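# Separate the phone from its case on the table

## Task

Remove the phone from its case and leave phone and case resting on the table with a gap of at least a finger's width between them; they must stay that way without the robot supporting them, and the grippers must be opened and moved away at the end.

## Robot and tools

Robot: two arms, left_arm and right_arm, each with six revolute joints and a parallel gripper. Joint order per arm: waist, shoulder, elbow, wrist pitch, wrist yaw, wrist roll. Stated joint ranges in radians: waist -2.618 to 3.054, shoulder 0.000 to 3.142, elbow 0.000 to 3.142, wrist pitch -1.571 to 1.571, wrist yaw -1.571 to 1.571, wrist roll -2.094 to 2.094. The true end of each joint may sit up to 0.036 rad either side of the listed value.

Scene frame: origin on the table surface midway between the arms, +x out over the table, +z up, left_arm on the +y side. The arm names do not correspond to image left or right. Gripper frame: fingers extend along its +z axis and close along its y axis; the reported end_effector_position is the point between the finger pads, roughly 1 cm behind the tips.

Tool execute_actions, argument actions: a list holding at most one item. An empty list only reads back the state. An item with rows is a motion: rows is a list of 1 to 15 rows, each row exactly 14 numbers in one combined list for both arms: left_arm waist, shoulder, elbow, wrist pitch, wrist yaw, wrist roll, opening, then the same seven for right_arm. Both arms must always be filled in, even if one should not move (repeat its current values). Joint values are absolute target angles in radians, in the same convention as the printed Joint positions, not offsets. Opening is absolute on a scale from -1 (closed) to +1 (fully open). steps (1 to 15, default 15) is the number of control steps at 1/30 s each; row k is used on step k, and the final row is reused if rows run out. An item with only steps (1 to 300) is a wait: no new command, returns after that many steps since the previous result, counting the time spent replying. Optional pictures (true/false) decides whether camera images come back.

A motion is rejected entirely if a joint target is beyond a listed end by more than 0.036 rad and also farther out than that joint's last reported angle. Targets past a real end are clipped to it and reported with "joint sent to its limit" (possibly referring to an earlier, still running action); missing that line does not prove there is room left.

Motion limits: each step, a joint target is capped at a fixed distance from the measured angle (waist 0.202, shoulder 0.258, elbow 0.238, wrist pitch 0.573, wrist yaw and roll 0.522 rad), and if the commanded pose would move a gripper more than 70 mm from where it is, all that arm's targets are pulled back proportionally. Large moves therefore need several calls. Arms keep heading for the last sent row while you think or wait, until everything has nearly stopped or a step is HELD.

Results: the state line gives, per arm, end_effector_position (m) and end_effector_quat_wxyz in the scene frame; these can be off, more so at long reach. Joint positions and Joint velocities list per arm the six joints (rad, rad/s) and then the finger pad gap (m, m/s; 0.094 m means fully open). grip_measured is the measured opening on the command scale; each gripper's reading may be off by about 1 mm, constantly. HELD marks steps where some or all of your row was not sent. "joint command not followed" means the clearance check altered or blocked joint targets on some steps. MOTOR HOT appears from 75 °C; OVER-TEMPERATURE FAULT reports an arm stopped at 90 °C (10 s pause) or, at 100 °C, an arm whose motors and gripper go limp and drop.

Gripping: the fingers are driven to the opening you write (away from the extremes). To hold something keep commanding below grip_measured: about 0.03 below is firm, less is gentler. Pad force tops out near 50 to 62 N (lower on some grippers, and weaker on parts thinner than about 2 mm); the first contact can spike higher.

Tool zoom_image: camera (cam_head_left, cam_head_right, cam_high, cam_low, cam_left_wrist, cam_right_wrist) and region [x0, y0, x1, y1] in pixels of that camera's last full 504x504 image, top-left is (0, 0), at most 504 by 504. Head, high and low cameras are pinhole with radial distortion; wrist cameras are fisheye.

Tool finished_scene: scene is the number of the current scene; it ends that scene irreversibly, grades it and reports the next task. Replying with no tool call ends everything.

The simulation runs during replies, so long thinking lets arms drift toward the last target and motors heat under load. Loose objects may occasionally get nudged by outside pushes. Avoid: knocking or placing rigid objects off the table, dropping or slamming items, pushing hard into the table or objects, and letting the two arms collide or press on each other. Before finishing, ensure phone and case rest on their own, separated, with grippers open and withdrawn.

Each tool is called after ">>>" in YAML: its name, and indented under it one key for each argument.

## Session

>>> execute_actions:
  actions: []

Scene clock: 0.00 s of 4200.00 s.
left_arm: end_effector_position=(+0.2302, +0.2096, +0.2462) grip_measured=+1.000 end_effector_quat_wxyz=(+0.462, +0.259, +0.746, -0.403) | right_arm: end_effector_position=(+0.0388, -0.0297, +0.1601) grip_measured=+1.000 end_effector_quat_wxyz=(+0.381, -0.497, +0.682, +0.377)
Joint positions: left_arm=[ 0.415  1.424  1.106 -1.333  1.32   1.271  0.094] | right_arm=[ 1.107  0.181  0.355 -0.642 -0.342 -0.018  0.094]
Joint velocities: left_arm=[-0.002 -0.007  0.007 -0.022 -0.022 -0.022  0.   ] | right_arm=[ 0.007  0.002 -0.007 -0.007 -0.022 -0.066  0.   ]

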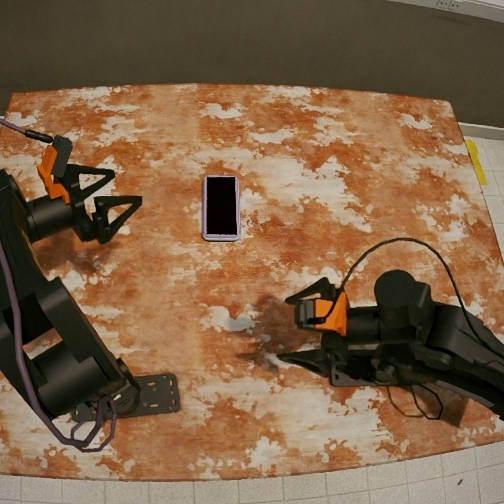

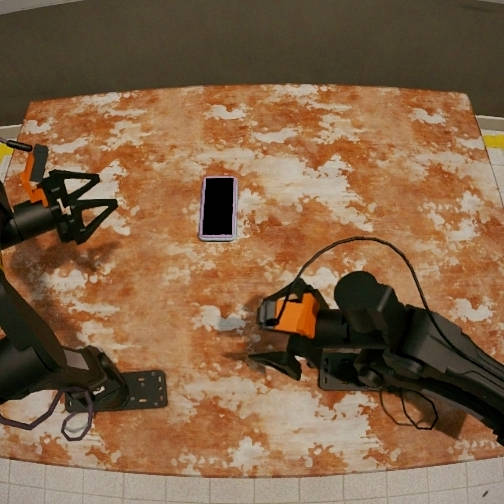

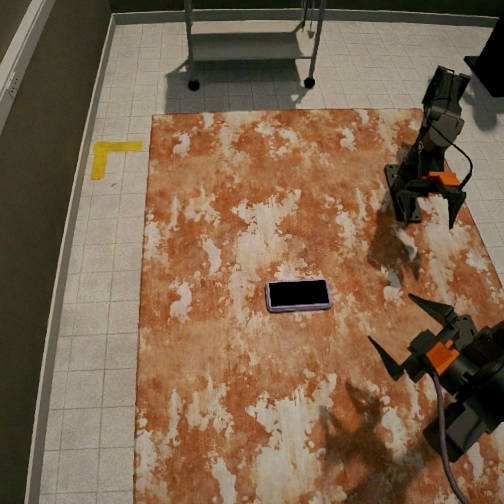

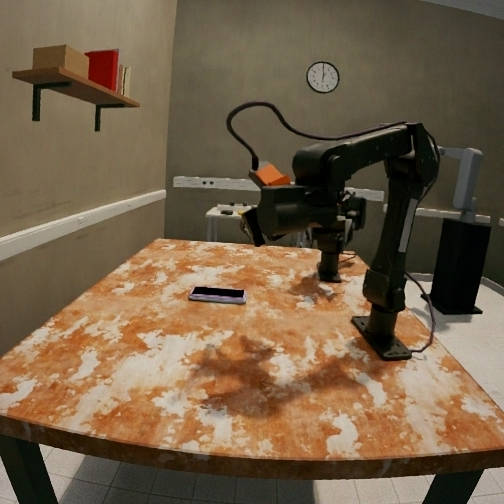

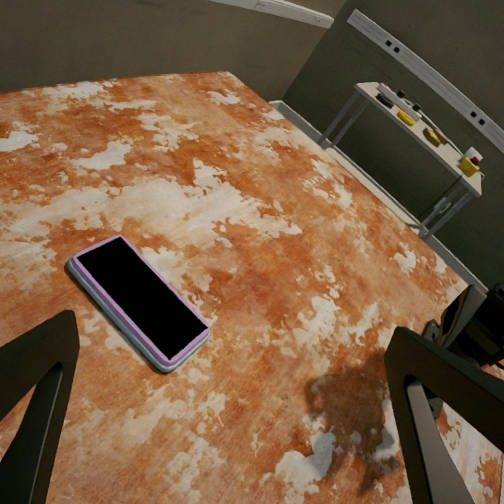

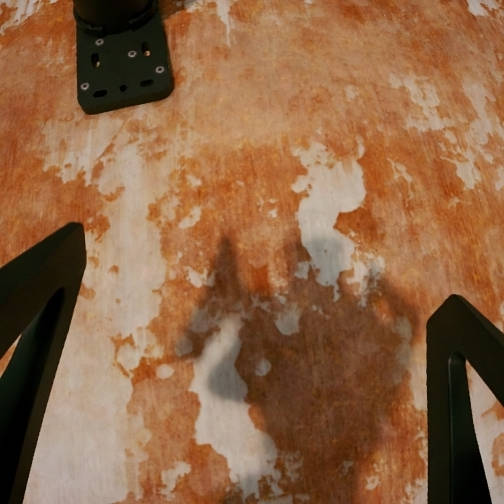

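>>> zoom_image:
  camera: "cam_high"
  region: [240, 250, 360, 340]

>>> zoom_image:
  camera: "cam_head_left"
  region: [170, 160, 270, 260]

>>> zoom_image:
  camera: "cam_low"
  region: [170, 270, 270, 320]

Region (240, 250, 360, 340) of cam_high's 504x504 image, scaled by 4.200, with more detail than that image has; it fills the top 378 rows of this view, and the rest is white.

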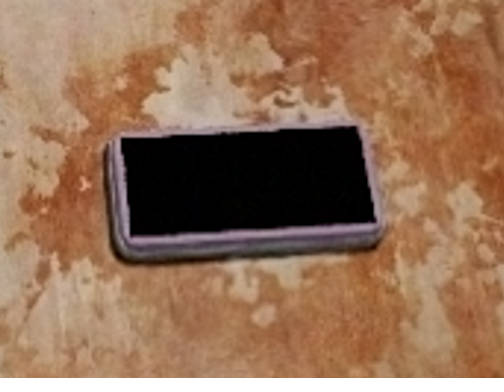

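Region (170, 160, 270, 260) of cam_head_left's 504x504 image, scaled by 5.040, with more detail than that image has.

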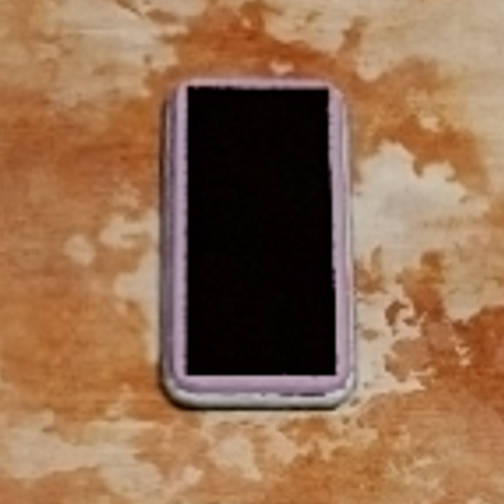

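Region (170, 270, 270, 320) of cam_low's 504x504 image, scaled by 5.040, with more detail than that image has.

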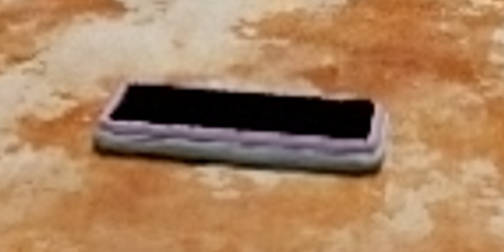

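>>> execute_actions:
  actions:
    - {"rows": [[0.415, 1.424, 1.106, -1.333, 1.32, 1.271, 1.0, 0.768, 2.27, 2.0, -1.264, 0.0, 0.681, 1.0]], "steps": 15}
  pictures: false

>>> execute_actions:
  actions:
    - {"steps": 60}

Scene clock: 79.30 s of 4200.00 s.
left_arm: end_effector_position=(+0.2297, +0.2101, +0.2440) grip_measured=+1.000 end_effector_quat_wxyz=(+0.458, +0.261, +0.750, -0.400) | right_arm: end_effector_position=(+0.0388, -0.0297, +0.1601) grip_measured=+1.000 end_effector_quat_wxyz=(+0.381, -0.497, +0.682, +0.377)
Joint positions: left_arm=[ 0.415  1.424  1.106 -1.333  1.307  1.271  0.094] | right_arm=[ 1.107  0.181  0.355 -0.642 -0.342 -0.018  0.094]
Joint velocities: left_arm=[-0.007  0.007  0.017  0.007  0.022 -0.007  0.   ] | right_arm=[-0.002  0.007  0.012 -0.007  0.037  0.007  0.   ]
A step of this action was HELD (marked below), so the robot has no last target. An arm can still carry out its HELD step.
Steps of this call (steps 1 to 90: nothing new was sent; then 75.80 s passed at rest; steps 91 to 105: all 15 steps of this action). Readings (joint positions):
91: left_arm=[0.415 1.424 1.106 -1.333 1.318 1.271] | right_arm=[1.107 0.181 0.355 -0.642 -0.342 -0.018] HELD
92: left_arm=[0.415 1.424 1.106 -1.333 1.316 1.271] | right_arm=[1.107 0.181 0.355 -0.642 -0.342 -0.018] HELD
93: left_arm=[0.415 1.424 1.106 -1.333 1.314 1.271] | right_arm=[1.107 0.181 0.355 -0.642 -0.342 -0.018] HELD
94: left_arm=[0.415 1.424 1.106 -1.333 1.312 1.271] | right_arm=[1.107 0.181 0.355 -0.642 -0.342 -0.018] HELD
95: left_arm=[0.415 1.424 1.106 -1.333 1.311 1.271] | right_arm=[1.107 0.181 0.355 -0.642 -0.342 -0.018] HELD
96: left_arm=[0.415 1.424 1.106 -1.333 1.310 1.271] | right_arm=[1.107 0.181 0.355 -0.642 -0.342 -0.018] HELD
97: left_arm=[0.415 1.424 1.106 -1.333 1.309 1.271] | right_arm=[1.107 0.181 0.355 -0.642 -0.342 -0.018] HELD
98: left_arm=[0.415 1.424 1.106 -1.333 1.309 1.271] | right_arm=[1.107 0.181 0.355 -0.642 -0.342 -0.018] HELD
99: left_arm=[0.415 1.424 1.106 -1.333 1.308 1.271] | right_arm=[1.107 0.181 0.355 -0.642 -0.342 -0.018] HELD
100: left_arm=[0.415 1.424 1.106 -1.333 1.308 1.271] | right_arm=[1.107 0.181 0.355 -0.642 -0.342 -0.018] HELD
101: left_arm=[0.415 1.424 1.106 -1.333 1.308 1.271] | right_arm=[1.107 0.181 0.355 -0.642 -0.342 -0.018] HELD
102: left_arm=[0.415 1.424 1.106 -1.333 1.307 1.271] | right_arm=[1.107 0.181 0.355 -0.642 -0.342 -0.018] HELD
103: left_arm=[0.415 1.424 1.106 -1.333 1.307 1.271] | right_arm=[1.107 0.181 0.355 -0.642 -0.342 -0.018] HELD
104: left_arm=[0.415 1.424 1.106 -1.333 1.307 1.271] | right_arm=[1.107 0.181 0.355 -0.642 -0.342 -0.018] HELD
105: the state above HELD
joint command not followed: on one or more control steps a check withheld the commanded joint targets of the right arm, and it was not sent them on those steps. On the call's last step the targets were still withheld.
cause: the commanded joint targets would bring two parts of the arm too close to each other (its upper arm (the part past joint 2) and its fingers, with joints 3 (elbow) to 6 (wrist roll) between them); next, command targets that bring no two parts of the arm closer together.

Scene clock: 81.30 s of 4200.00 s.
left_arm: end_effector_position=(+0.2297, +0.2101, +0.2439) grip_measured=+1.000 end_effector_quat_wxyz=(+0.458, +0.261, +0.750, -0.400) | right_arm: end_effector_position=(+0.0388, -0.0297, +0.1601) grip_measured=+1.000 end_effector_quat_wxyz=(+0.381, -0.497, +0.682, +0.377)
Joint positions: left_arm=[ 0.415  1.424  1.106 -1.333  1.306  1.271  0.094] | right_arm=[ 1.107  0.181  0.355 -0.642 -0.342 -0.018  0.094]
Joint velocities: left_arm=[-0.002 -0.012 -0.012 -0.022 -0.022 -0.051  0.   ] | right_arm=[ 0.007  0.002 -0.002  0.022  0.007  0.007  0.   ]
Steps of this call (steps 1 to 60: nothing new was sent). Readings (joint positions):
1: left_arm=[0.415 1.424 1.106 -1.333 1.307 1.271] | right_arm=[1.107 0.181 0.355 -0.642 -0.342 -0.018]
2: left_arm=[0.415 1.424 1.106 -1.333 1.307 1.271] | right_arm=[1.107 0.181 0.355 -0.642 -0.342 -0.018]
4: left_arm=[0.415 1.424 1.106 -1.333 1.306 1.271] | right_arm=[1.107 0.181 0.355 -0.642 -0.342 -0.018]
8: left_arm=[0.415 1.424 1.106 -1.333 1.306 1.271] | right_arm=[1.107 0.181 0.355 -0.642 -0.342 -0.018]
60: the state above

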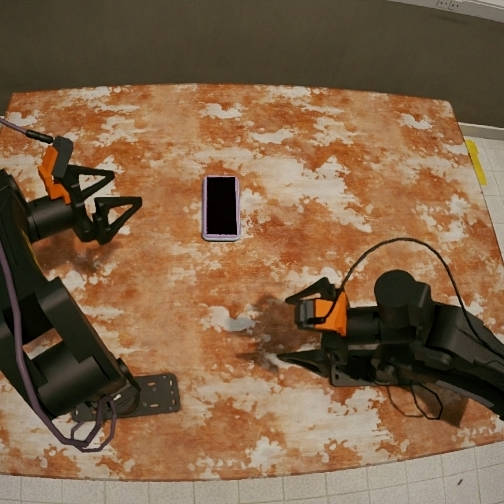

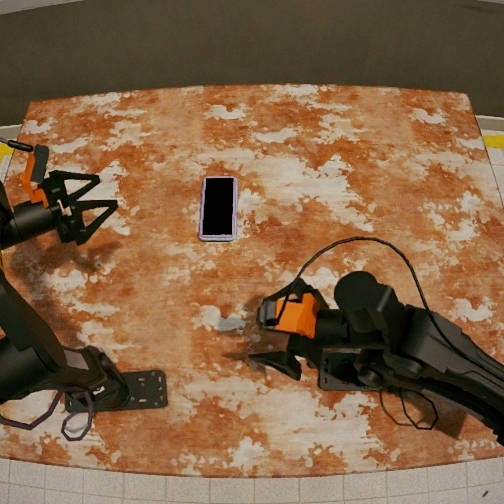

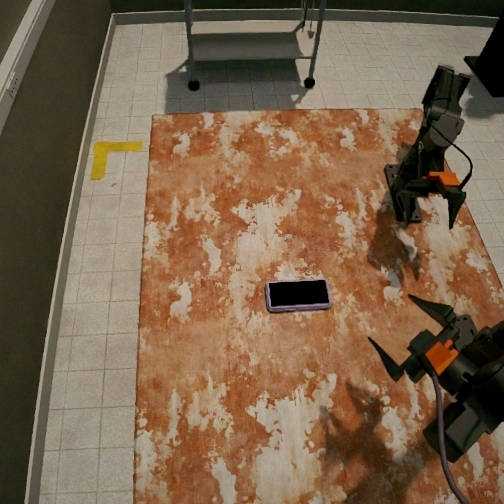

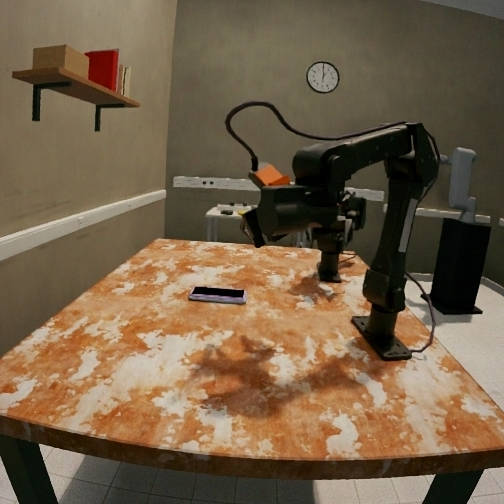

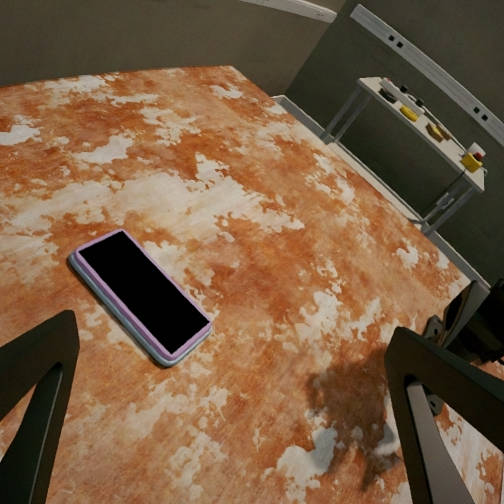

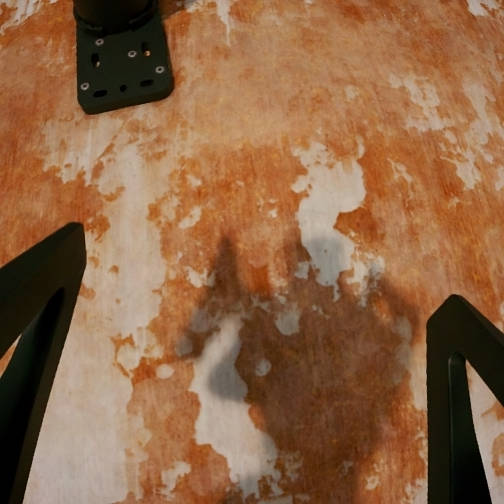

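>>> execute_actions:
  actions:
    - {"rows": [[0.415, 1.424, 1.106, -1.333, 1.32, 1.271, 1.0, 0.768, 1.4, 1.35, -0.642, -0.2, 0.3, 1.0]], "steps": 15}
  pictures: false

>>> execute_actions:
  actions:
    - {"rows": [[0.415, 1.424, 1.106, -1.333, 1.32, 1.271, 1.0, 0.768, 2.27, 2.0, -1.264, 0.0, 0.681, 1.0]], "steps": 15}
  pictures: false

>>> execute_actions:
  actions:
    - {"steps": 45}

Scene clock: 90.00 s of 4200.00 s.
left_arm: end_effector_position=(+0.2297, +0.2101, +0.2439) grip_measured=+1.000 end_effector_quat_wxyz=(+0.458, +0.261, +0.750, -0.400) | right_arm: end_effector_position=(+0.1278, -0.0379, +0.2029) grip_measured=+1.000 end_effector_quat_wxyz=(+0.368, -0.295, +0.823, +0.316)
Joint positions: left_arm=[ 0.415  1.424  1.106 -1.333  1.306  1.271  0.094] | right_arm=[ 0.846  0.554  0.629 -0.651 -0.24   0.212  0.094]
Joint velocities: left_arm=[-0.012 -0.007 -0.007 -0.037 -0.022  0.007  0.   ] | right_arm=[-0.31   0.862  0.686 -0.037  0.11   0.33   0.   ]
Steps of this call (steps 1 to 90: nothing new was sent; then 5.20 s passed at rest; steps 91 to 105: all 15 steps of this action). Readings (joint positions):
91: left_arm=[0.415 1.424 1.106 -1.333 1.306 1.271] | right_arm=[1.106 0.182 0.355 -0.642 -0.342 -0.015]
92: left_arm=[0.415 1.424 1.106 -1.333 1.306 1.271] | right_arm=[1.099 0.189 0.356 -0.642 -0.340 -0.006]
94: left_arm=[0.415 1.424 1.106 -1.333 1.306 1.271] | right_arm=[1.068 0.228 0.372 -0.649 -0.327 0.024]
98: left_arm=[0.415 1.424 1.106 -1.333 1.306 1.271] | right_arm=[0.978 0.346 0.456 -0.655 -0.290 0.104]
105: the state above

Scene clock: 90.50 s of 4200.00 s.
left_arm: end_effector_position=(+0.2297, +0.2101, +0.2439) grip_measured=+1.000 end_effector_quat_wxyz=(+0.458, +0.261, +0.750, -0.400) | right_arm: end_effector_position=(+0.1448, -0.0703, +0.1760) grip_measured=+1.000 end_effector_quat_wxyz=(+0.222, -0.129, +0.943, +0.213)
Joint positions: left_arm=[ 0.415  1.424  1.106 -1.333  1.306  1.271  0.094] | right_arm=[ 0.795  0.828  0.847 -0.973 -0.107  0.482  0.094]
Joint velocities: left_arm=[-0.012  0.002 -0.022  0.022 -0.007  0.007  0.   ] | right_arm=[-0.061  0.759  0.623 -0.901  0.3    0.418  0.   ]
Steps of this call (steps 1 to 15: all 15 steps of this action). Readings (joint positions):
1: left_arm=[0.415 1.424 1.106 -1.333 1.306 1.271] | right_arm=[0.837 0.582 0.651 -0.651 -0.233 0.225]
2: left_arm=[0.415 1.424 1.106 -1.333 1.306 1.271] | right_arm=[0.831 0.603 0.668 -0.654 -0.226 0.240]
4: left_arm=[0.415 1.424 1.106 -1.333 1.306 1.271] | right_arm=[0.824 0.633 0.694 -0.677 -0.210 0.273]
8: left_arm=[0.415 1.424 1.106 -1.333 1.306 1.271] | right_arm=[0.813 0.686 0.736 -0.770 -0.174 0.346]
15: the state above

Scene clock: 92.00 s of 4200.00 s.
left_arm: end_effector_position=(+0.2297, +0.2101, +0.2439) grip_measured=+1.000 end_effector_quat_wxyz=(+0.458, +0.261, +0.750, -0.400) | right_arm: end_effector_position=(+0.3160, +0.0464, +0.0811) grip_measured=+1.000 end_effector_quat_wxyz=(+0.014, -0.013, +1.000, +0.019)
Joint positions: left_arm=[ 0.415  1.424  1.106 -1.333  1.306  1.271  0.094] | right_arm=[ 0.777  2.178  1.914 -1.261 -0.011  0.674  0.094]
Joint velocities: left_arm=[-0.012  0.007 -0.002 -0.037 -0.007  0.022  0.   ] | right_arm=[ 0.007  0.847  0.505  0.051 -0.007  0.007  0.   ]
Steps of this call (steps 1 to 45: the robot went on to your last target). Readings (joint positions):
1: left_arm=[0.415 1.424 1.106 -1.333 1.306 1.271] | right_arm=[0.793 0.856 0.870 -1.002 -0.097 0.501]
2: left_arm=[0.415 1.424 1.106 -1.333 1.306 1.271] | right_arm=[0.791 0.885 0.894 -1.030 -0.088 0.519]
4: left_arm=[0.415 1.424 1.106 -1.333 1.306 1.271] | right_arm=[0.787 0.945 0.942 -1.079 -0.071 0.552]
8: left_arm=[0.415 1.424 1.106 -1.333 1.306 1.271] | right_arm=[0.782 1.066 1.040 -1.153 -0.046 0.602]
45: the state above

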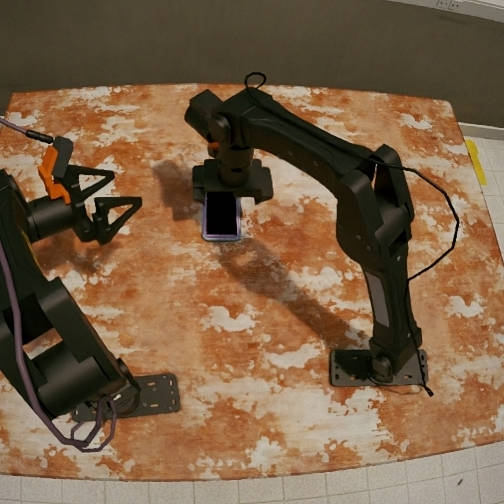

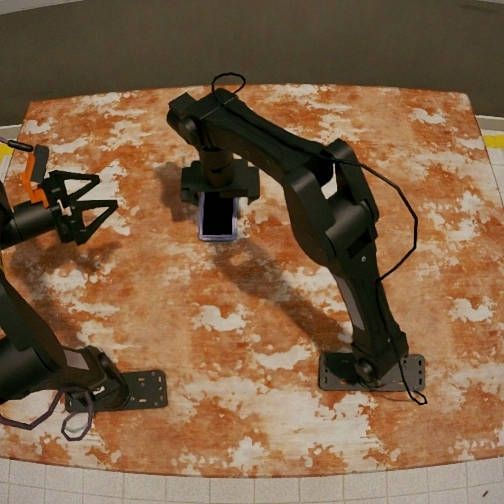

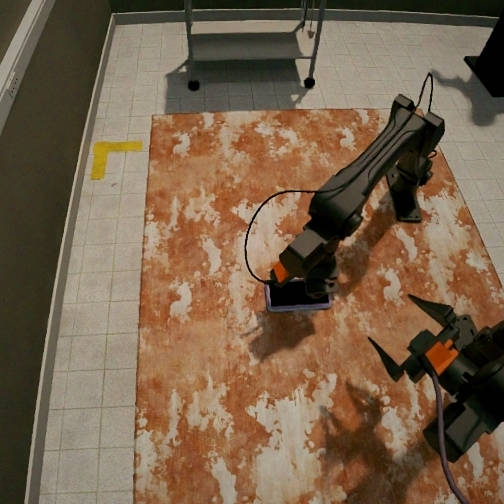

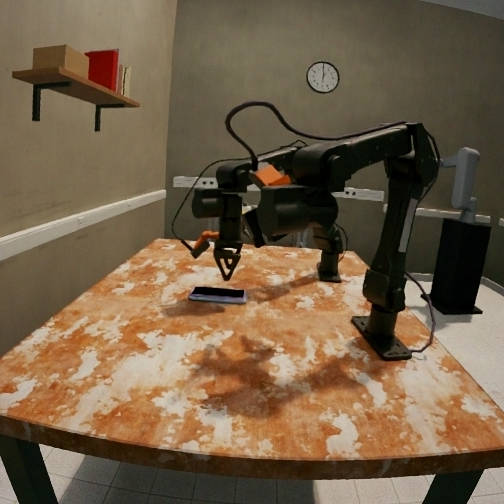

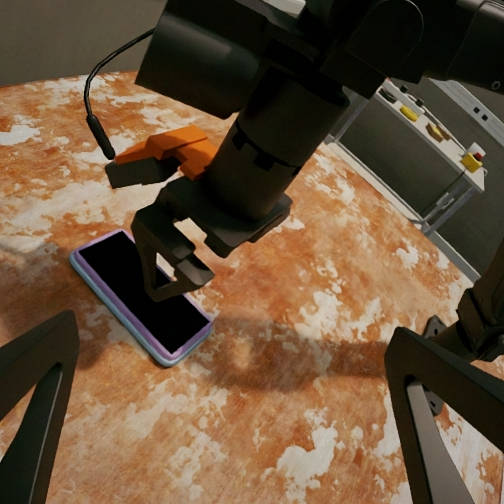

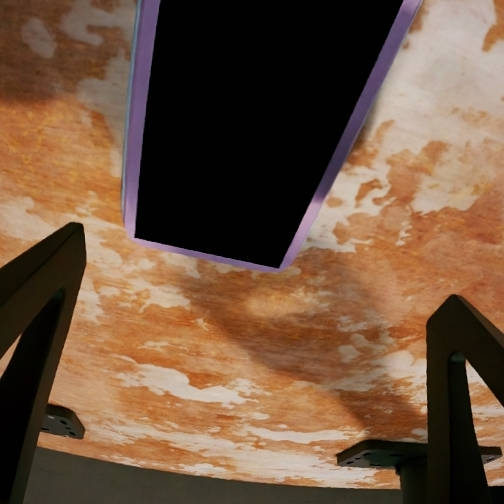

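The arm is still moving and is slower in this scene, so I'll let it settle.

>>> execute_actions:
  actions:
    - {"steps": 30}

Scene clock: 95.40 s of 4200.00 s.
left_arm: end_effector_position=(+0.2297, +0.2101, +0.2439) grip_measured=+1.000 end_effector_quat_wxyz=(+0.458, +0.261, +0.750, -0.400) | right_arm: end_effector_position=(+0.3198, +0.0496, +0.0431) grip_measured=+1.000 end_effector_quat_wxyz=(-0.014, -0.013, +1.000, -0.004)
Joint positions: left_arm=[ 0.415  1.424  1.106 -1.333  1.306  1.271  0.094] | right_arm=[ 0.777  2.295  1.956 -1.258 -0.011  0.674  0.094]
Joint velocities: left_arm=[-0.002 -0.002  0.007 -0.022  0.007 -0.007  0.   ] | right_arm=[-0.027 -0.012  0.012 -0.125 -0.066 -0.051  0.   ]
Steps of this call (steps 1 to 30: the robot went on to your last target; steps 31 to 102: nothing new was sent). Readings (joint positions):
1: left_arm=[0.415 1.424 1.106 -1.333 1.306 1.271] | right_arm=[0.777 2.209 1.933 -1.261 -0.011 0.674]
2: left_arm=[0.415 1.424 1.106 -1.333 1.306 1.271] | right_arm=[0.777 2.236 1.947 -1.259 -0.011 0.674]
4: left_arm=[0.415 1.424 1.106 -1.333 1.306 1.271] | right_arm=[0.777 2.275 1.956 -1.256 -0.011 0.674]
8: left_arm=[0.415 1.424 1.106 -1.333 1.306 1.271] | right_arm=[0.777 2.297 1.956 -1.258 -0.011 0.674]
102: the state above
All arms were judged still, so your last target was given up. Only a new action makes them travel on or press farther. Fingers that are still opening or closing keep moving.

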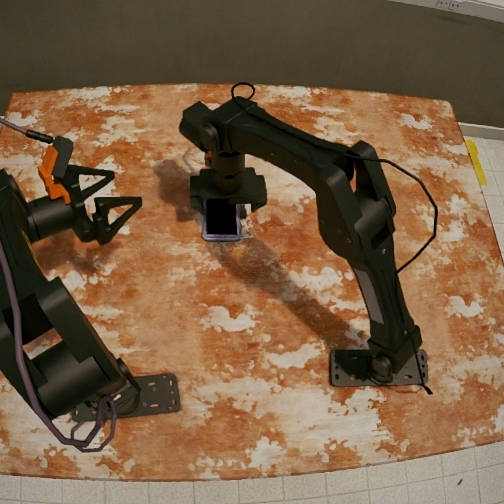

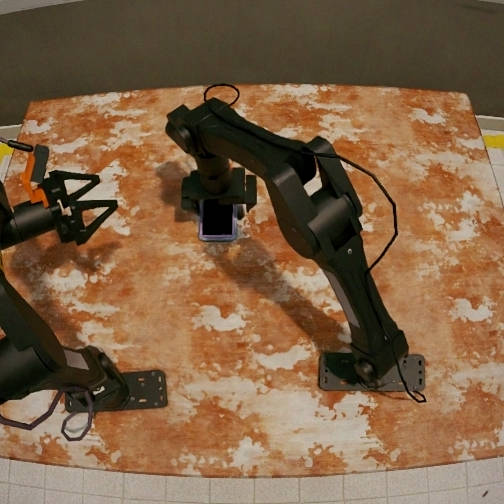

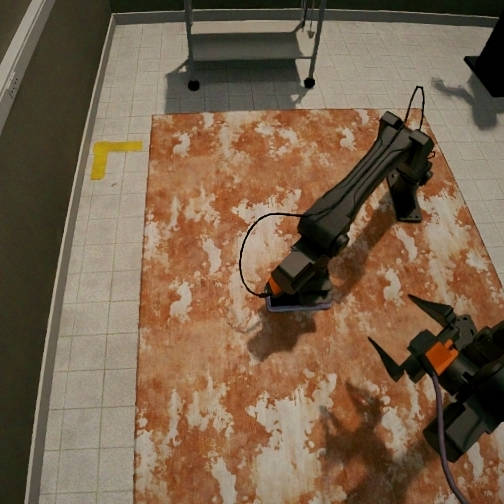

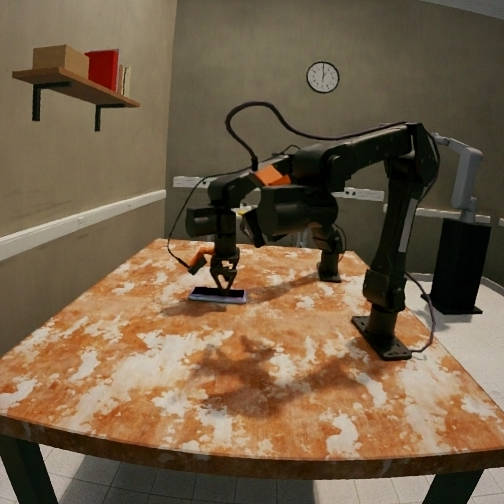

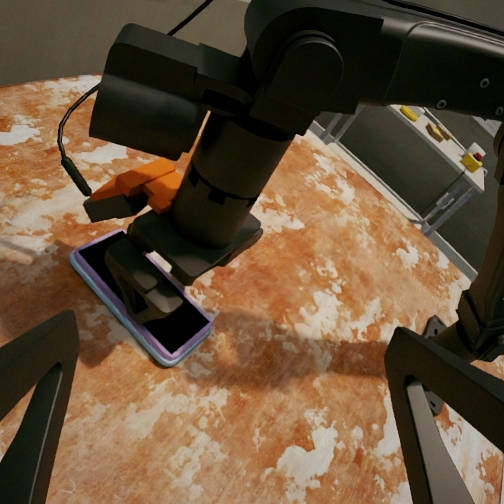

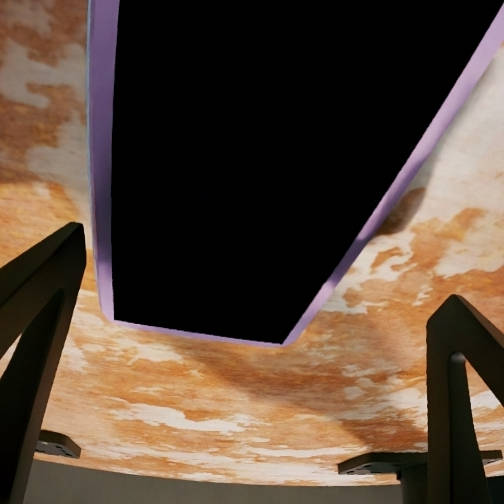

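>>> execute_actions:
  actions:
    - {"rows": [[0.415, 1.424, 1.106, -1.333, 1.32, 1.271, 1.0, 0.768, 2.32, 2.026, -1.203, 0.0, 0.681, 1.0]], "steps": 15}
  pictures: false

>>> execute_actions:
  actions:
    - {"steps": 20}

Scene clock: 124.60 s of 4200.00 s.
left_arm: end_effector_position=(+0.2297, +0.2101, +0.2439) grip_measured=+1.000 end_effector_quat_wxyz=(+0.458, +0.261, +0.750, -0.400) | right_arm: end_effector_position=(+0.3335, +0.0611, +0.0412) grip_measured=+1.000 end_effector_quat_wxyz=(+0.007, -0.013, +1.000, +0.012)
Joint positions: left_arm=[ 0.415  1.424  1.106 -1.333  1.306  1.271  0.094] | right_arm=[ 0.777  2.319  1.989 -1.215 -0.01   0.674  0.094]
Joint velocities: left_arm=[ 0.007 -0.012 -0.007 -0.051  0.037 -0.081  0.   ] | right_arm=[-0.002 -0.012  0.007 -0.037 -0.081 -0.022  0.   ]
Steps of this call (steps 1 to 90: nothing new was sent; then 25.70 s passed at rest; steps 91 to 105: all 15 steps of this action). Readings (joint positions):
91: left_arm=[0.415 1.424 1.106 -1.333 1.306 1.271] | right_arm=[0.777 2.299 1.962 -1.258 -0.011 0.674]
92: left_arm=[0.415 1.424 1.106 -1.333 1.306 1.271] | right_arm=[0.777 2.305 1.973 -1.252 -0.010 0.674]
94: left_arm=[0.415 1.424 1.106 -1.333 1.306 1.271] | right_arm=[0.777 2.314 1.986 -1.234 -0.010 0.674]
98: left_arm=[0.415 1.424 1.106 -1.333 1.306 1.271] | right_arm=[0.777 2.319 1.989 -1.219 -0.010 0.674]
105: the state above

Scene clock: 125.27 s of 4200.00 s.
left_arm: end_effector_position=(+0.2297, +0.2101, +0.2439) grip_measured=+1.000 end_effector_quat_wxyz=(+0.458, +0.261, +0.750, -0.400) | right_arm: end_effector_position=(+0.3337, +0.0612, +0.0412) grip_measured=+1.000 end_effector_quat_wxyz=(+0.007, -0.013, +1.000, +0.012)
Joint positions: left_arm=[ 0.415  1.424  1.106 -1.333  1.306  1.271  0.094] | right_arm=[ 0.777  2.319  1.989 -1.215 -0.01   0.674  0.094]
Joint velocities: left_arm=[-0.007 -0.002  0.002 -0.022 -0.066  0.022  0.   ] | right_arm=[-0.042  0.007 -0.007 -0.066  0.007 -0.051  0.   ]
Steps of this call (steps 1 to 15: the robot went on to your last target; steps 16 to 20: nothing new was sent). Readings (joint positions):
1: left_arm=[0.415 1.424 1.106 -1.333 1.306 1.271] | right_arm=[0.777 2.319 1.989 -1.215 -0.010 0.674]
2: left_arm=[0.415 1.424 1.106 -1.333 1.306 1.271] | right_arm=[0.777 2.319 1.989 -1.215 -0.010 0.674]
4: left_arm=[0.415 1.424 1.106 -1.333 1.306 1.271] | right_arm=[0.777 2.319 1.989 -1.215 -0.010 0.674]
8: left_arm=[0.415 1.424 1.106 -1.333 1.306 1.271] | right_arm=[0.777 2.319 1.989 -1.215 -0.010 0.674]
20: the state above
All arms were judged still, so your last target was given up. Only a new action makes them travel on or press farther. Fingers that are still opening or closing keep moving.

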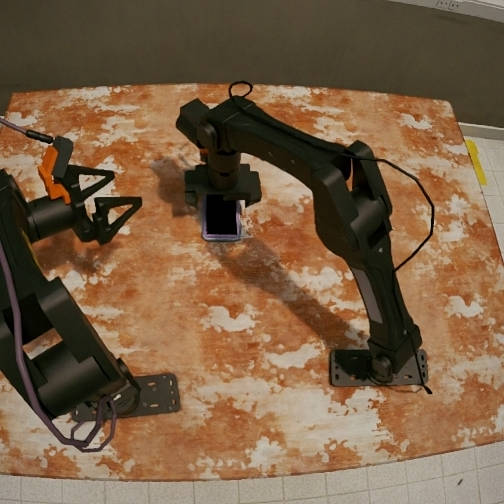

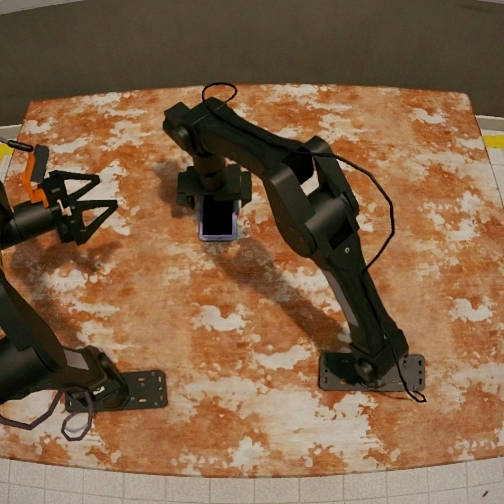

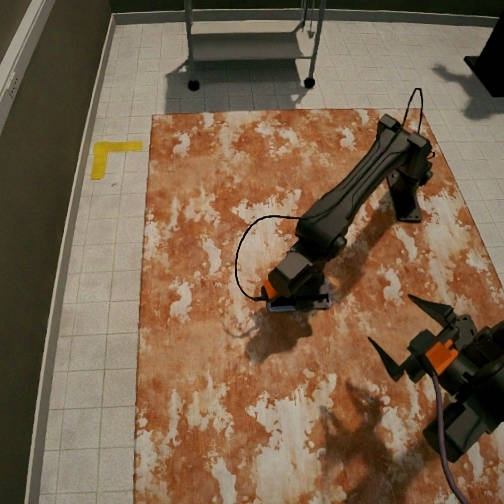

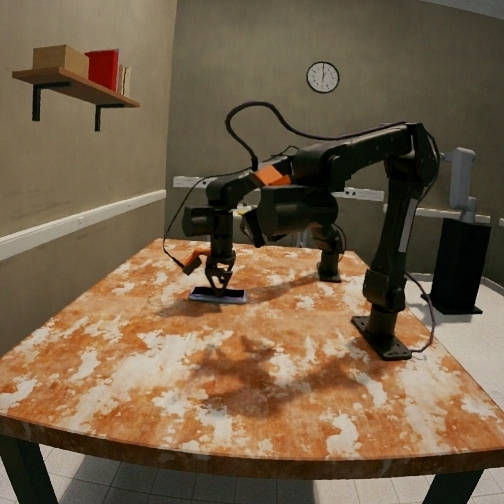

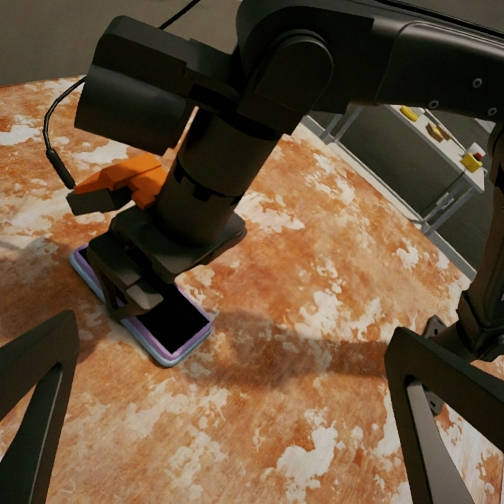

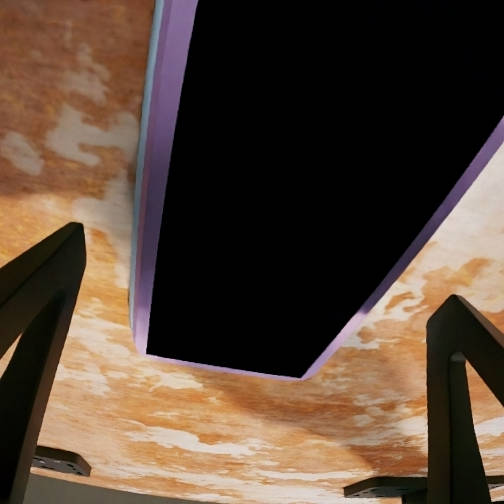

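>>> execute_actions:
  actions:
    - {"rows": [[0.415, 1.424, 1.106, -1.333, 1.32, 1.271, 1.0, 0.768, 2.33, 2.026, -1.200, 0.0, 0.681, 1.0], [0.415, 1.424, 1.106, -1.333, 1.32, 1.271, 1.0, 0.768, 2.335, 2.026, -1.198, 0.0, 0.681, 1.0], [0.415, 1.424, 1.106, -1.333, 1.32, 1.271, 1.0, 0.768, 2.34, 2.026, -1.196, 0.0, 0.681, 1.0], [0.415, 1.424, 1.106, -1.333, 1.32, 1.271, 1.0, 0.768, 2.345, 2.026, -1.194, 0.0, 0.681, 1.0], [0.415, 1.424, 1.106, -1.333, 1.32, 1.271, 1.0, 0.768, 2.35, 2.026, -1.192, 0.0, 0.681, 1.0], [0.415, 1.424, 1.106, -1.333, 1.32, 1.271, 1.0, 0.768, 2.354, 2.026, -1.191, 0.0, 0.681, 1.0], [0.415, 1.424, 1.106, -1.333, 1.32, 1.271, 1.0, 0.768, 2.357, 2.026, -1.191, 0.0, 0.681, 1.0]], "steps": 15}
  pictures: false

>>> execute_actions:
  actions:
    - {"steps": 15}

Scene clock: 143.17 s of 4200.00 s.
left_arm: end_effector_position=(+0.2297, +0.2101, +0.2439) grip_measured=+1.000 end_effector_quat_wxyz=(+0.458, +0.261, +0.750, -0.400) | right_arm: end_effector_position=(+0.3329, +0.0606, +0.0215) grip_measured=+1.000 end_effector_quat_wxyz=(-0.006, -0.013, +1.000, +0.002)
Joint positions: left_arm=[ 0.415  1.424  1.106 -1.333  1.306  1.271  0.094] | right_arm=[ 0.777  2.364  1.989 -1.203 -0.01   0.675  0.094]
Joint velocities: left_arm=[ 0.017 -0.002 -0.017 -0.11  -0.037  0.007  0.   ] | right_arm=[ 0.002  0.002 -0.002 -0.051 -0.022  0.022  0.   ]
Steps of this call (steps 1 to 90: nothing new was sent; then 14.40 s passed at rest; steps 91 to 105: all 15 steps of this action). Readings (joint positions):
91: left_arm=[0.415 1.424 1.106 -1.333 1.306 1.271] | right_arm=[0.777 2.320 1.989 -1.215 -0.010 0.674]
92: left_arm=[0.415 1.424 1.106 -1.333 1.306 1.271] | right_arm=[0.777 2.321 1.989 -1.213 -0.010 0.674]
94: left_arm=[0.415 1.424 1.106 -1.333 1.306 1.271] | right_arm=[0.777 2.327 1.989 -1.211 -0.010 0.674]
98: left_arm=[0.415 1.424 1.106 -1.333 1.306 1.271] | right_arm=[0.777 2.349 1.989 -1.205 -0.010 0.674]
105: the state above

Scene clock: 143.67 s of 4200.00 s.
left_arm: end_effector_position=(+0.2297, +0.2101, +0.2439) grip_measured=+1.000 end_effector_quat_wxyz=(+0.458, +0.261, +0.750, -0.400) | right_arm: end_effector_position=(+0.3330, +0.0607, +0.0215) grip_measured=+1.000 end_effector_quat_wxyz=(-0.006, -0.013, +1.000, +0.002)
Joint positions: left_arm=[ 0.415  1.424  1.106 -1.333  1.306  1.271  0.094] | right_arm=[ 0.777  2.364  1.989 -1.202 -0.01   0.675  0.094]
Joint velocities: left_arm=[ 0.002 -0.017 -0.017  0.007 -0.066  0.007  0.   ] | right_arm=[-0.007  0.007 -0.027 -0.066 -0.022  0.037  0.   ]
Steps of this call (steps 1 to 15: the robot went on to your last target). Readings (joint positions):
1: left_arm=[0.415 1.424 1.106 -1.333 1.306 1.271] | right_arm=[0.777 2.364 1.989 -1.203 -0.010 0.675]
2: left_arm=[0.415 1.424 1.106 -1.333 1.306 1.271] | right_arm=[0.777 2.364 1.989 -1.203 -0.010 0.675]
4: left_arm=[0.415 1.424 1.106 -1.333 1.306 1.271] | right_arm=[0.777 2.364 1.989 -1.202 -0.010 0.675]
8: left_arm=[0.415 1.424 1.106 -1.333 1.306 1.271] | right_arm=[0.777 2.364 1.989 -1.202 -0.010 0.675]
15: the state above
All arms were judged still, so your last target was given up. Only a new action makes them travel on or press farther. Fingers that are still opening or closing keep moving.

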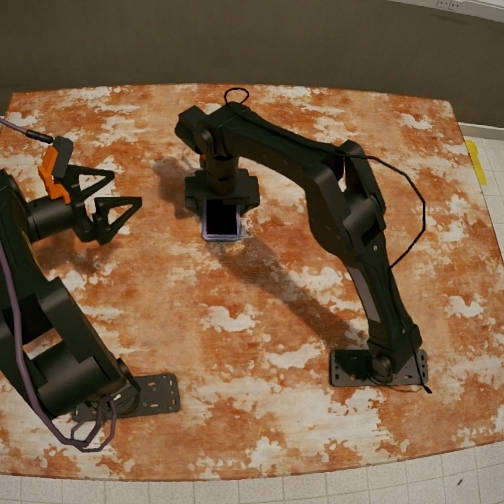

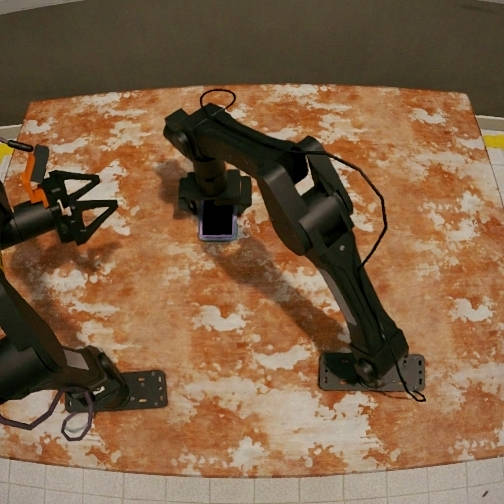

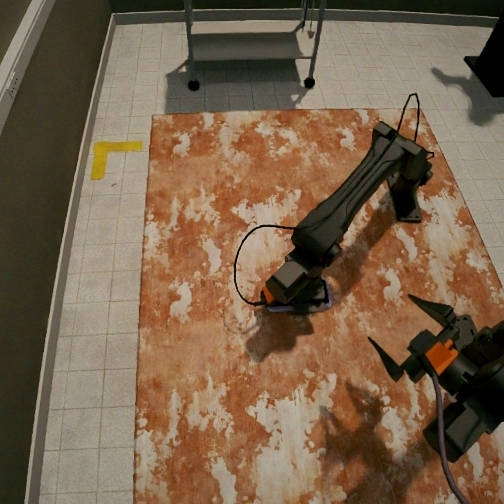

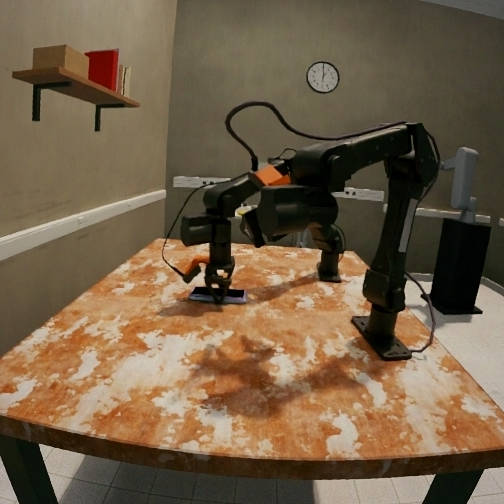

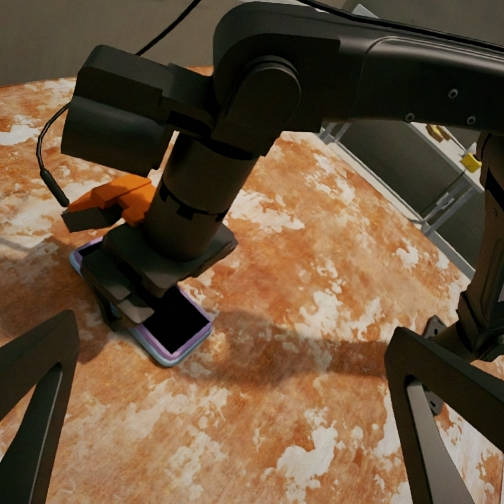

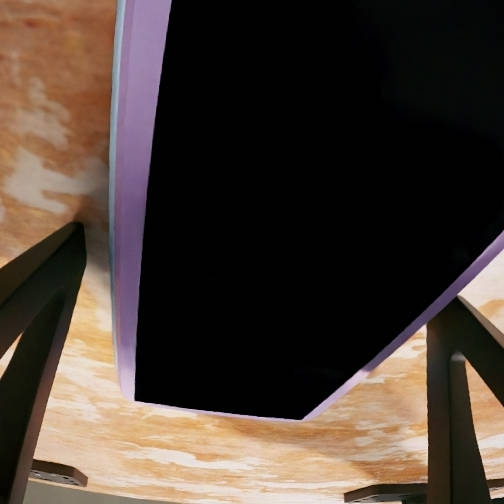

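>>> zoom_image:
  camera: "cam_low"
  region: [180, 260, 260, 315]

>>> zoom_image:
  camera: "cam_left_wrist"
  region: [50, 230, 250, 380]

Region (180, 260, 260, 315) of cam_low's 504x504 image, scaled by 6.300, with more detail than that image has; it fills the top 346 rows of this view, and the rest is white.

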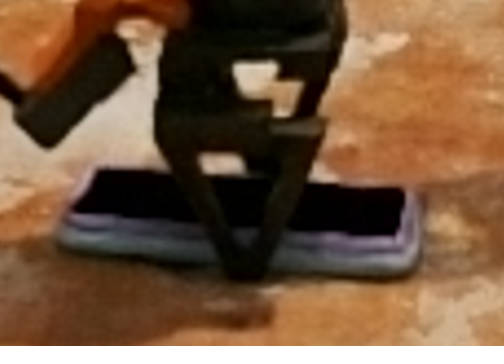

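Region (50, 230, 250, 380) of cam_left_wrist's 504x504 image, scaled by 2.520, with more detail than that image has; it fills the top 378 rows of this view, and the rest is white.

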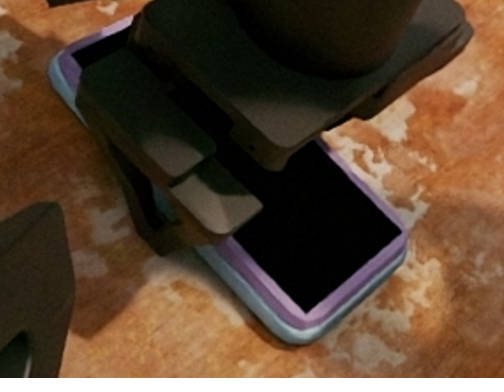

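>>> execute_actions:
  actions:
    - {"rows": [[0.415, 1.424, 1.106, -1.333, 1.32, 1.271, 1.0, 0.768, 2.357, 2.038, -1.191, 0.0, 0.681, 1.0]], "steps": 15}
  pictures: false

Scene clock: 172.67 s of 4200.00 s.
left_arm: end_effector_position=(+0.2297, +0.2101, +0.2439) grip_measured=+1.000 end_effector_quat_wxyz=(+0.458, +0.261, +0.750, -0.400) | right_arm: end_effector_position=(+0.3330, +0.0607, +0.0215) grip_measured=+1.000 end_effector_quat_wxyz=(-0.006, -0.013, +1.000, +0.002)
Joint positions: left_arm=[ 0.415  1.424  1.106 -1.333  1.306  1.271  0.094] | right_arm=[ 0.777  2.364  1.989 -1.202 -0.01   0.675  0.094]
Joint velocities: left_arm=[-0.012  0.002 -0.012 -0.007  0.051  0.051  0.   ] | right_arm=[ 0.002 -0.007 -0.017  0.051 -0.051 -0.022  0.   ]
Steps of this call (steps 1 to 90: nothing new was sent; then 25.50 s passed at rest; steps 91 to 105: all 15 steps of this action). Readings (joint positions):
91: left_arm=[0.415 1.424 1.106 -1.333 1.306 1.271] | right_arm=[0.777 2.364 1.989 -1.202 -0.010 0.675]
92: left_arm=[0.415 1.424 1.106 -1.333 1.306 1.271] | right_arm=[0.777 2.364 1.989 -1.202 -0.010 0.675]
94: left_arm=[0.415 1.424 1.106 -1.333 1.306 1.271] | right_arm=[0.777 2.364 1.989 -1.202 -0.010 0.675]
98: left_arm=[0.415 1.424 1.106 -1.333 1.306 1.271] | right_arm=[0.777 2.364 1.989 -1.202 -0.010 0.675]
105: the state above

>>> execute_actions:
  actions:
    - {"rows": [[0.415, 1.424, 1.106, -1.333, 1.32, 1.271, 1.0, 0.768, 2.357, 2.05, -1.191, 0.0, 0.681, 1.0]], "steps": 15}
  pictures: false

Scene clock: 178.20 s of 4200.00 s.
left_arm: end_effector_position=(+0.2297, +0.2101, +0.2439) grip_measured=+1.000 end_effector_quat_wxyz=(+0.458, +0.261, +0.750, -0.400) | right_arm: end_effector_position=(+0.3392, +0.0659, +0.0277) grip_measured=+1.000 end_effector_quat_wxyz=(+0.005, -0.013, +1.000, +0.011)
Joint positions: left_arm=[ 0.415  1.424  1.106 -1.333  1.306  1.271  0.094] | right_arm=[ 0.777  2.365  2.015 -1.199 -0.01   0.675  0.094]
Joint velocities: left_arm=[-0.007 -0.002 -0.012  0.022 -0.037  0.007  0.   ] | right_arm=[-0.012  0.012  0.007  0.051 -0.007 -0.022  0.   ]
Steps of this call (steps 1 to 15: the robot went on to your last target; steps 16 to 100: nothing new was sent; then 1.70 s passed at rest; steps 101 to 115: all 15 steps of this action). Readings (joint positions):
101: left_arm=[0.415 1.424 1.106 -1.333 1.306 1.271] | right_arm=[0.777 2.364 1.993 -1.203 -0.010 0.675]
102: left_arm=[0.415 1.424 1.106 -1.333 1.306 1.271] | right_arm=[0.777 2.365 1.998 -1.203 -0.010 0.675]
104: left_arm=[0.415 1.424 1.106 -1.333 1.306 1.271] | right_arm=[0.777 2.365 2.009 -1.202 -0.010 0.675]
108: left_arm=[0.415 1.424 1.106 -1.333 1.306 1.271] | right_arm=[0.777 2.365 2.015 -1.199 -0.010 0.675]
115: the state above


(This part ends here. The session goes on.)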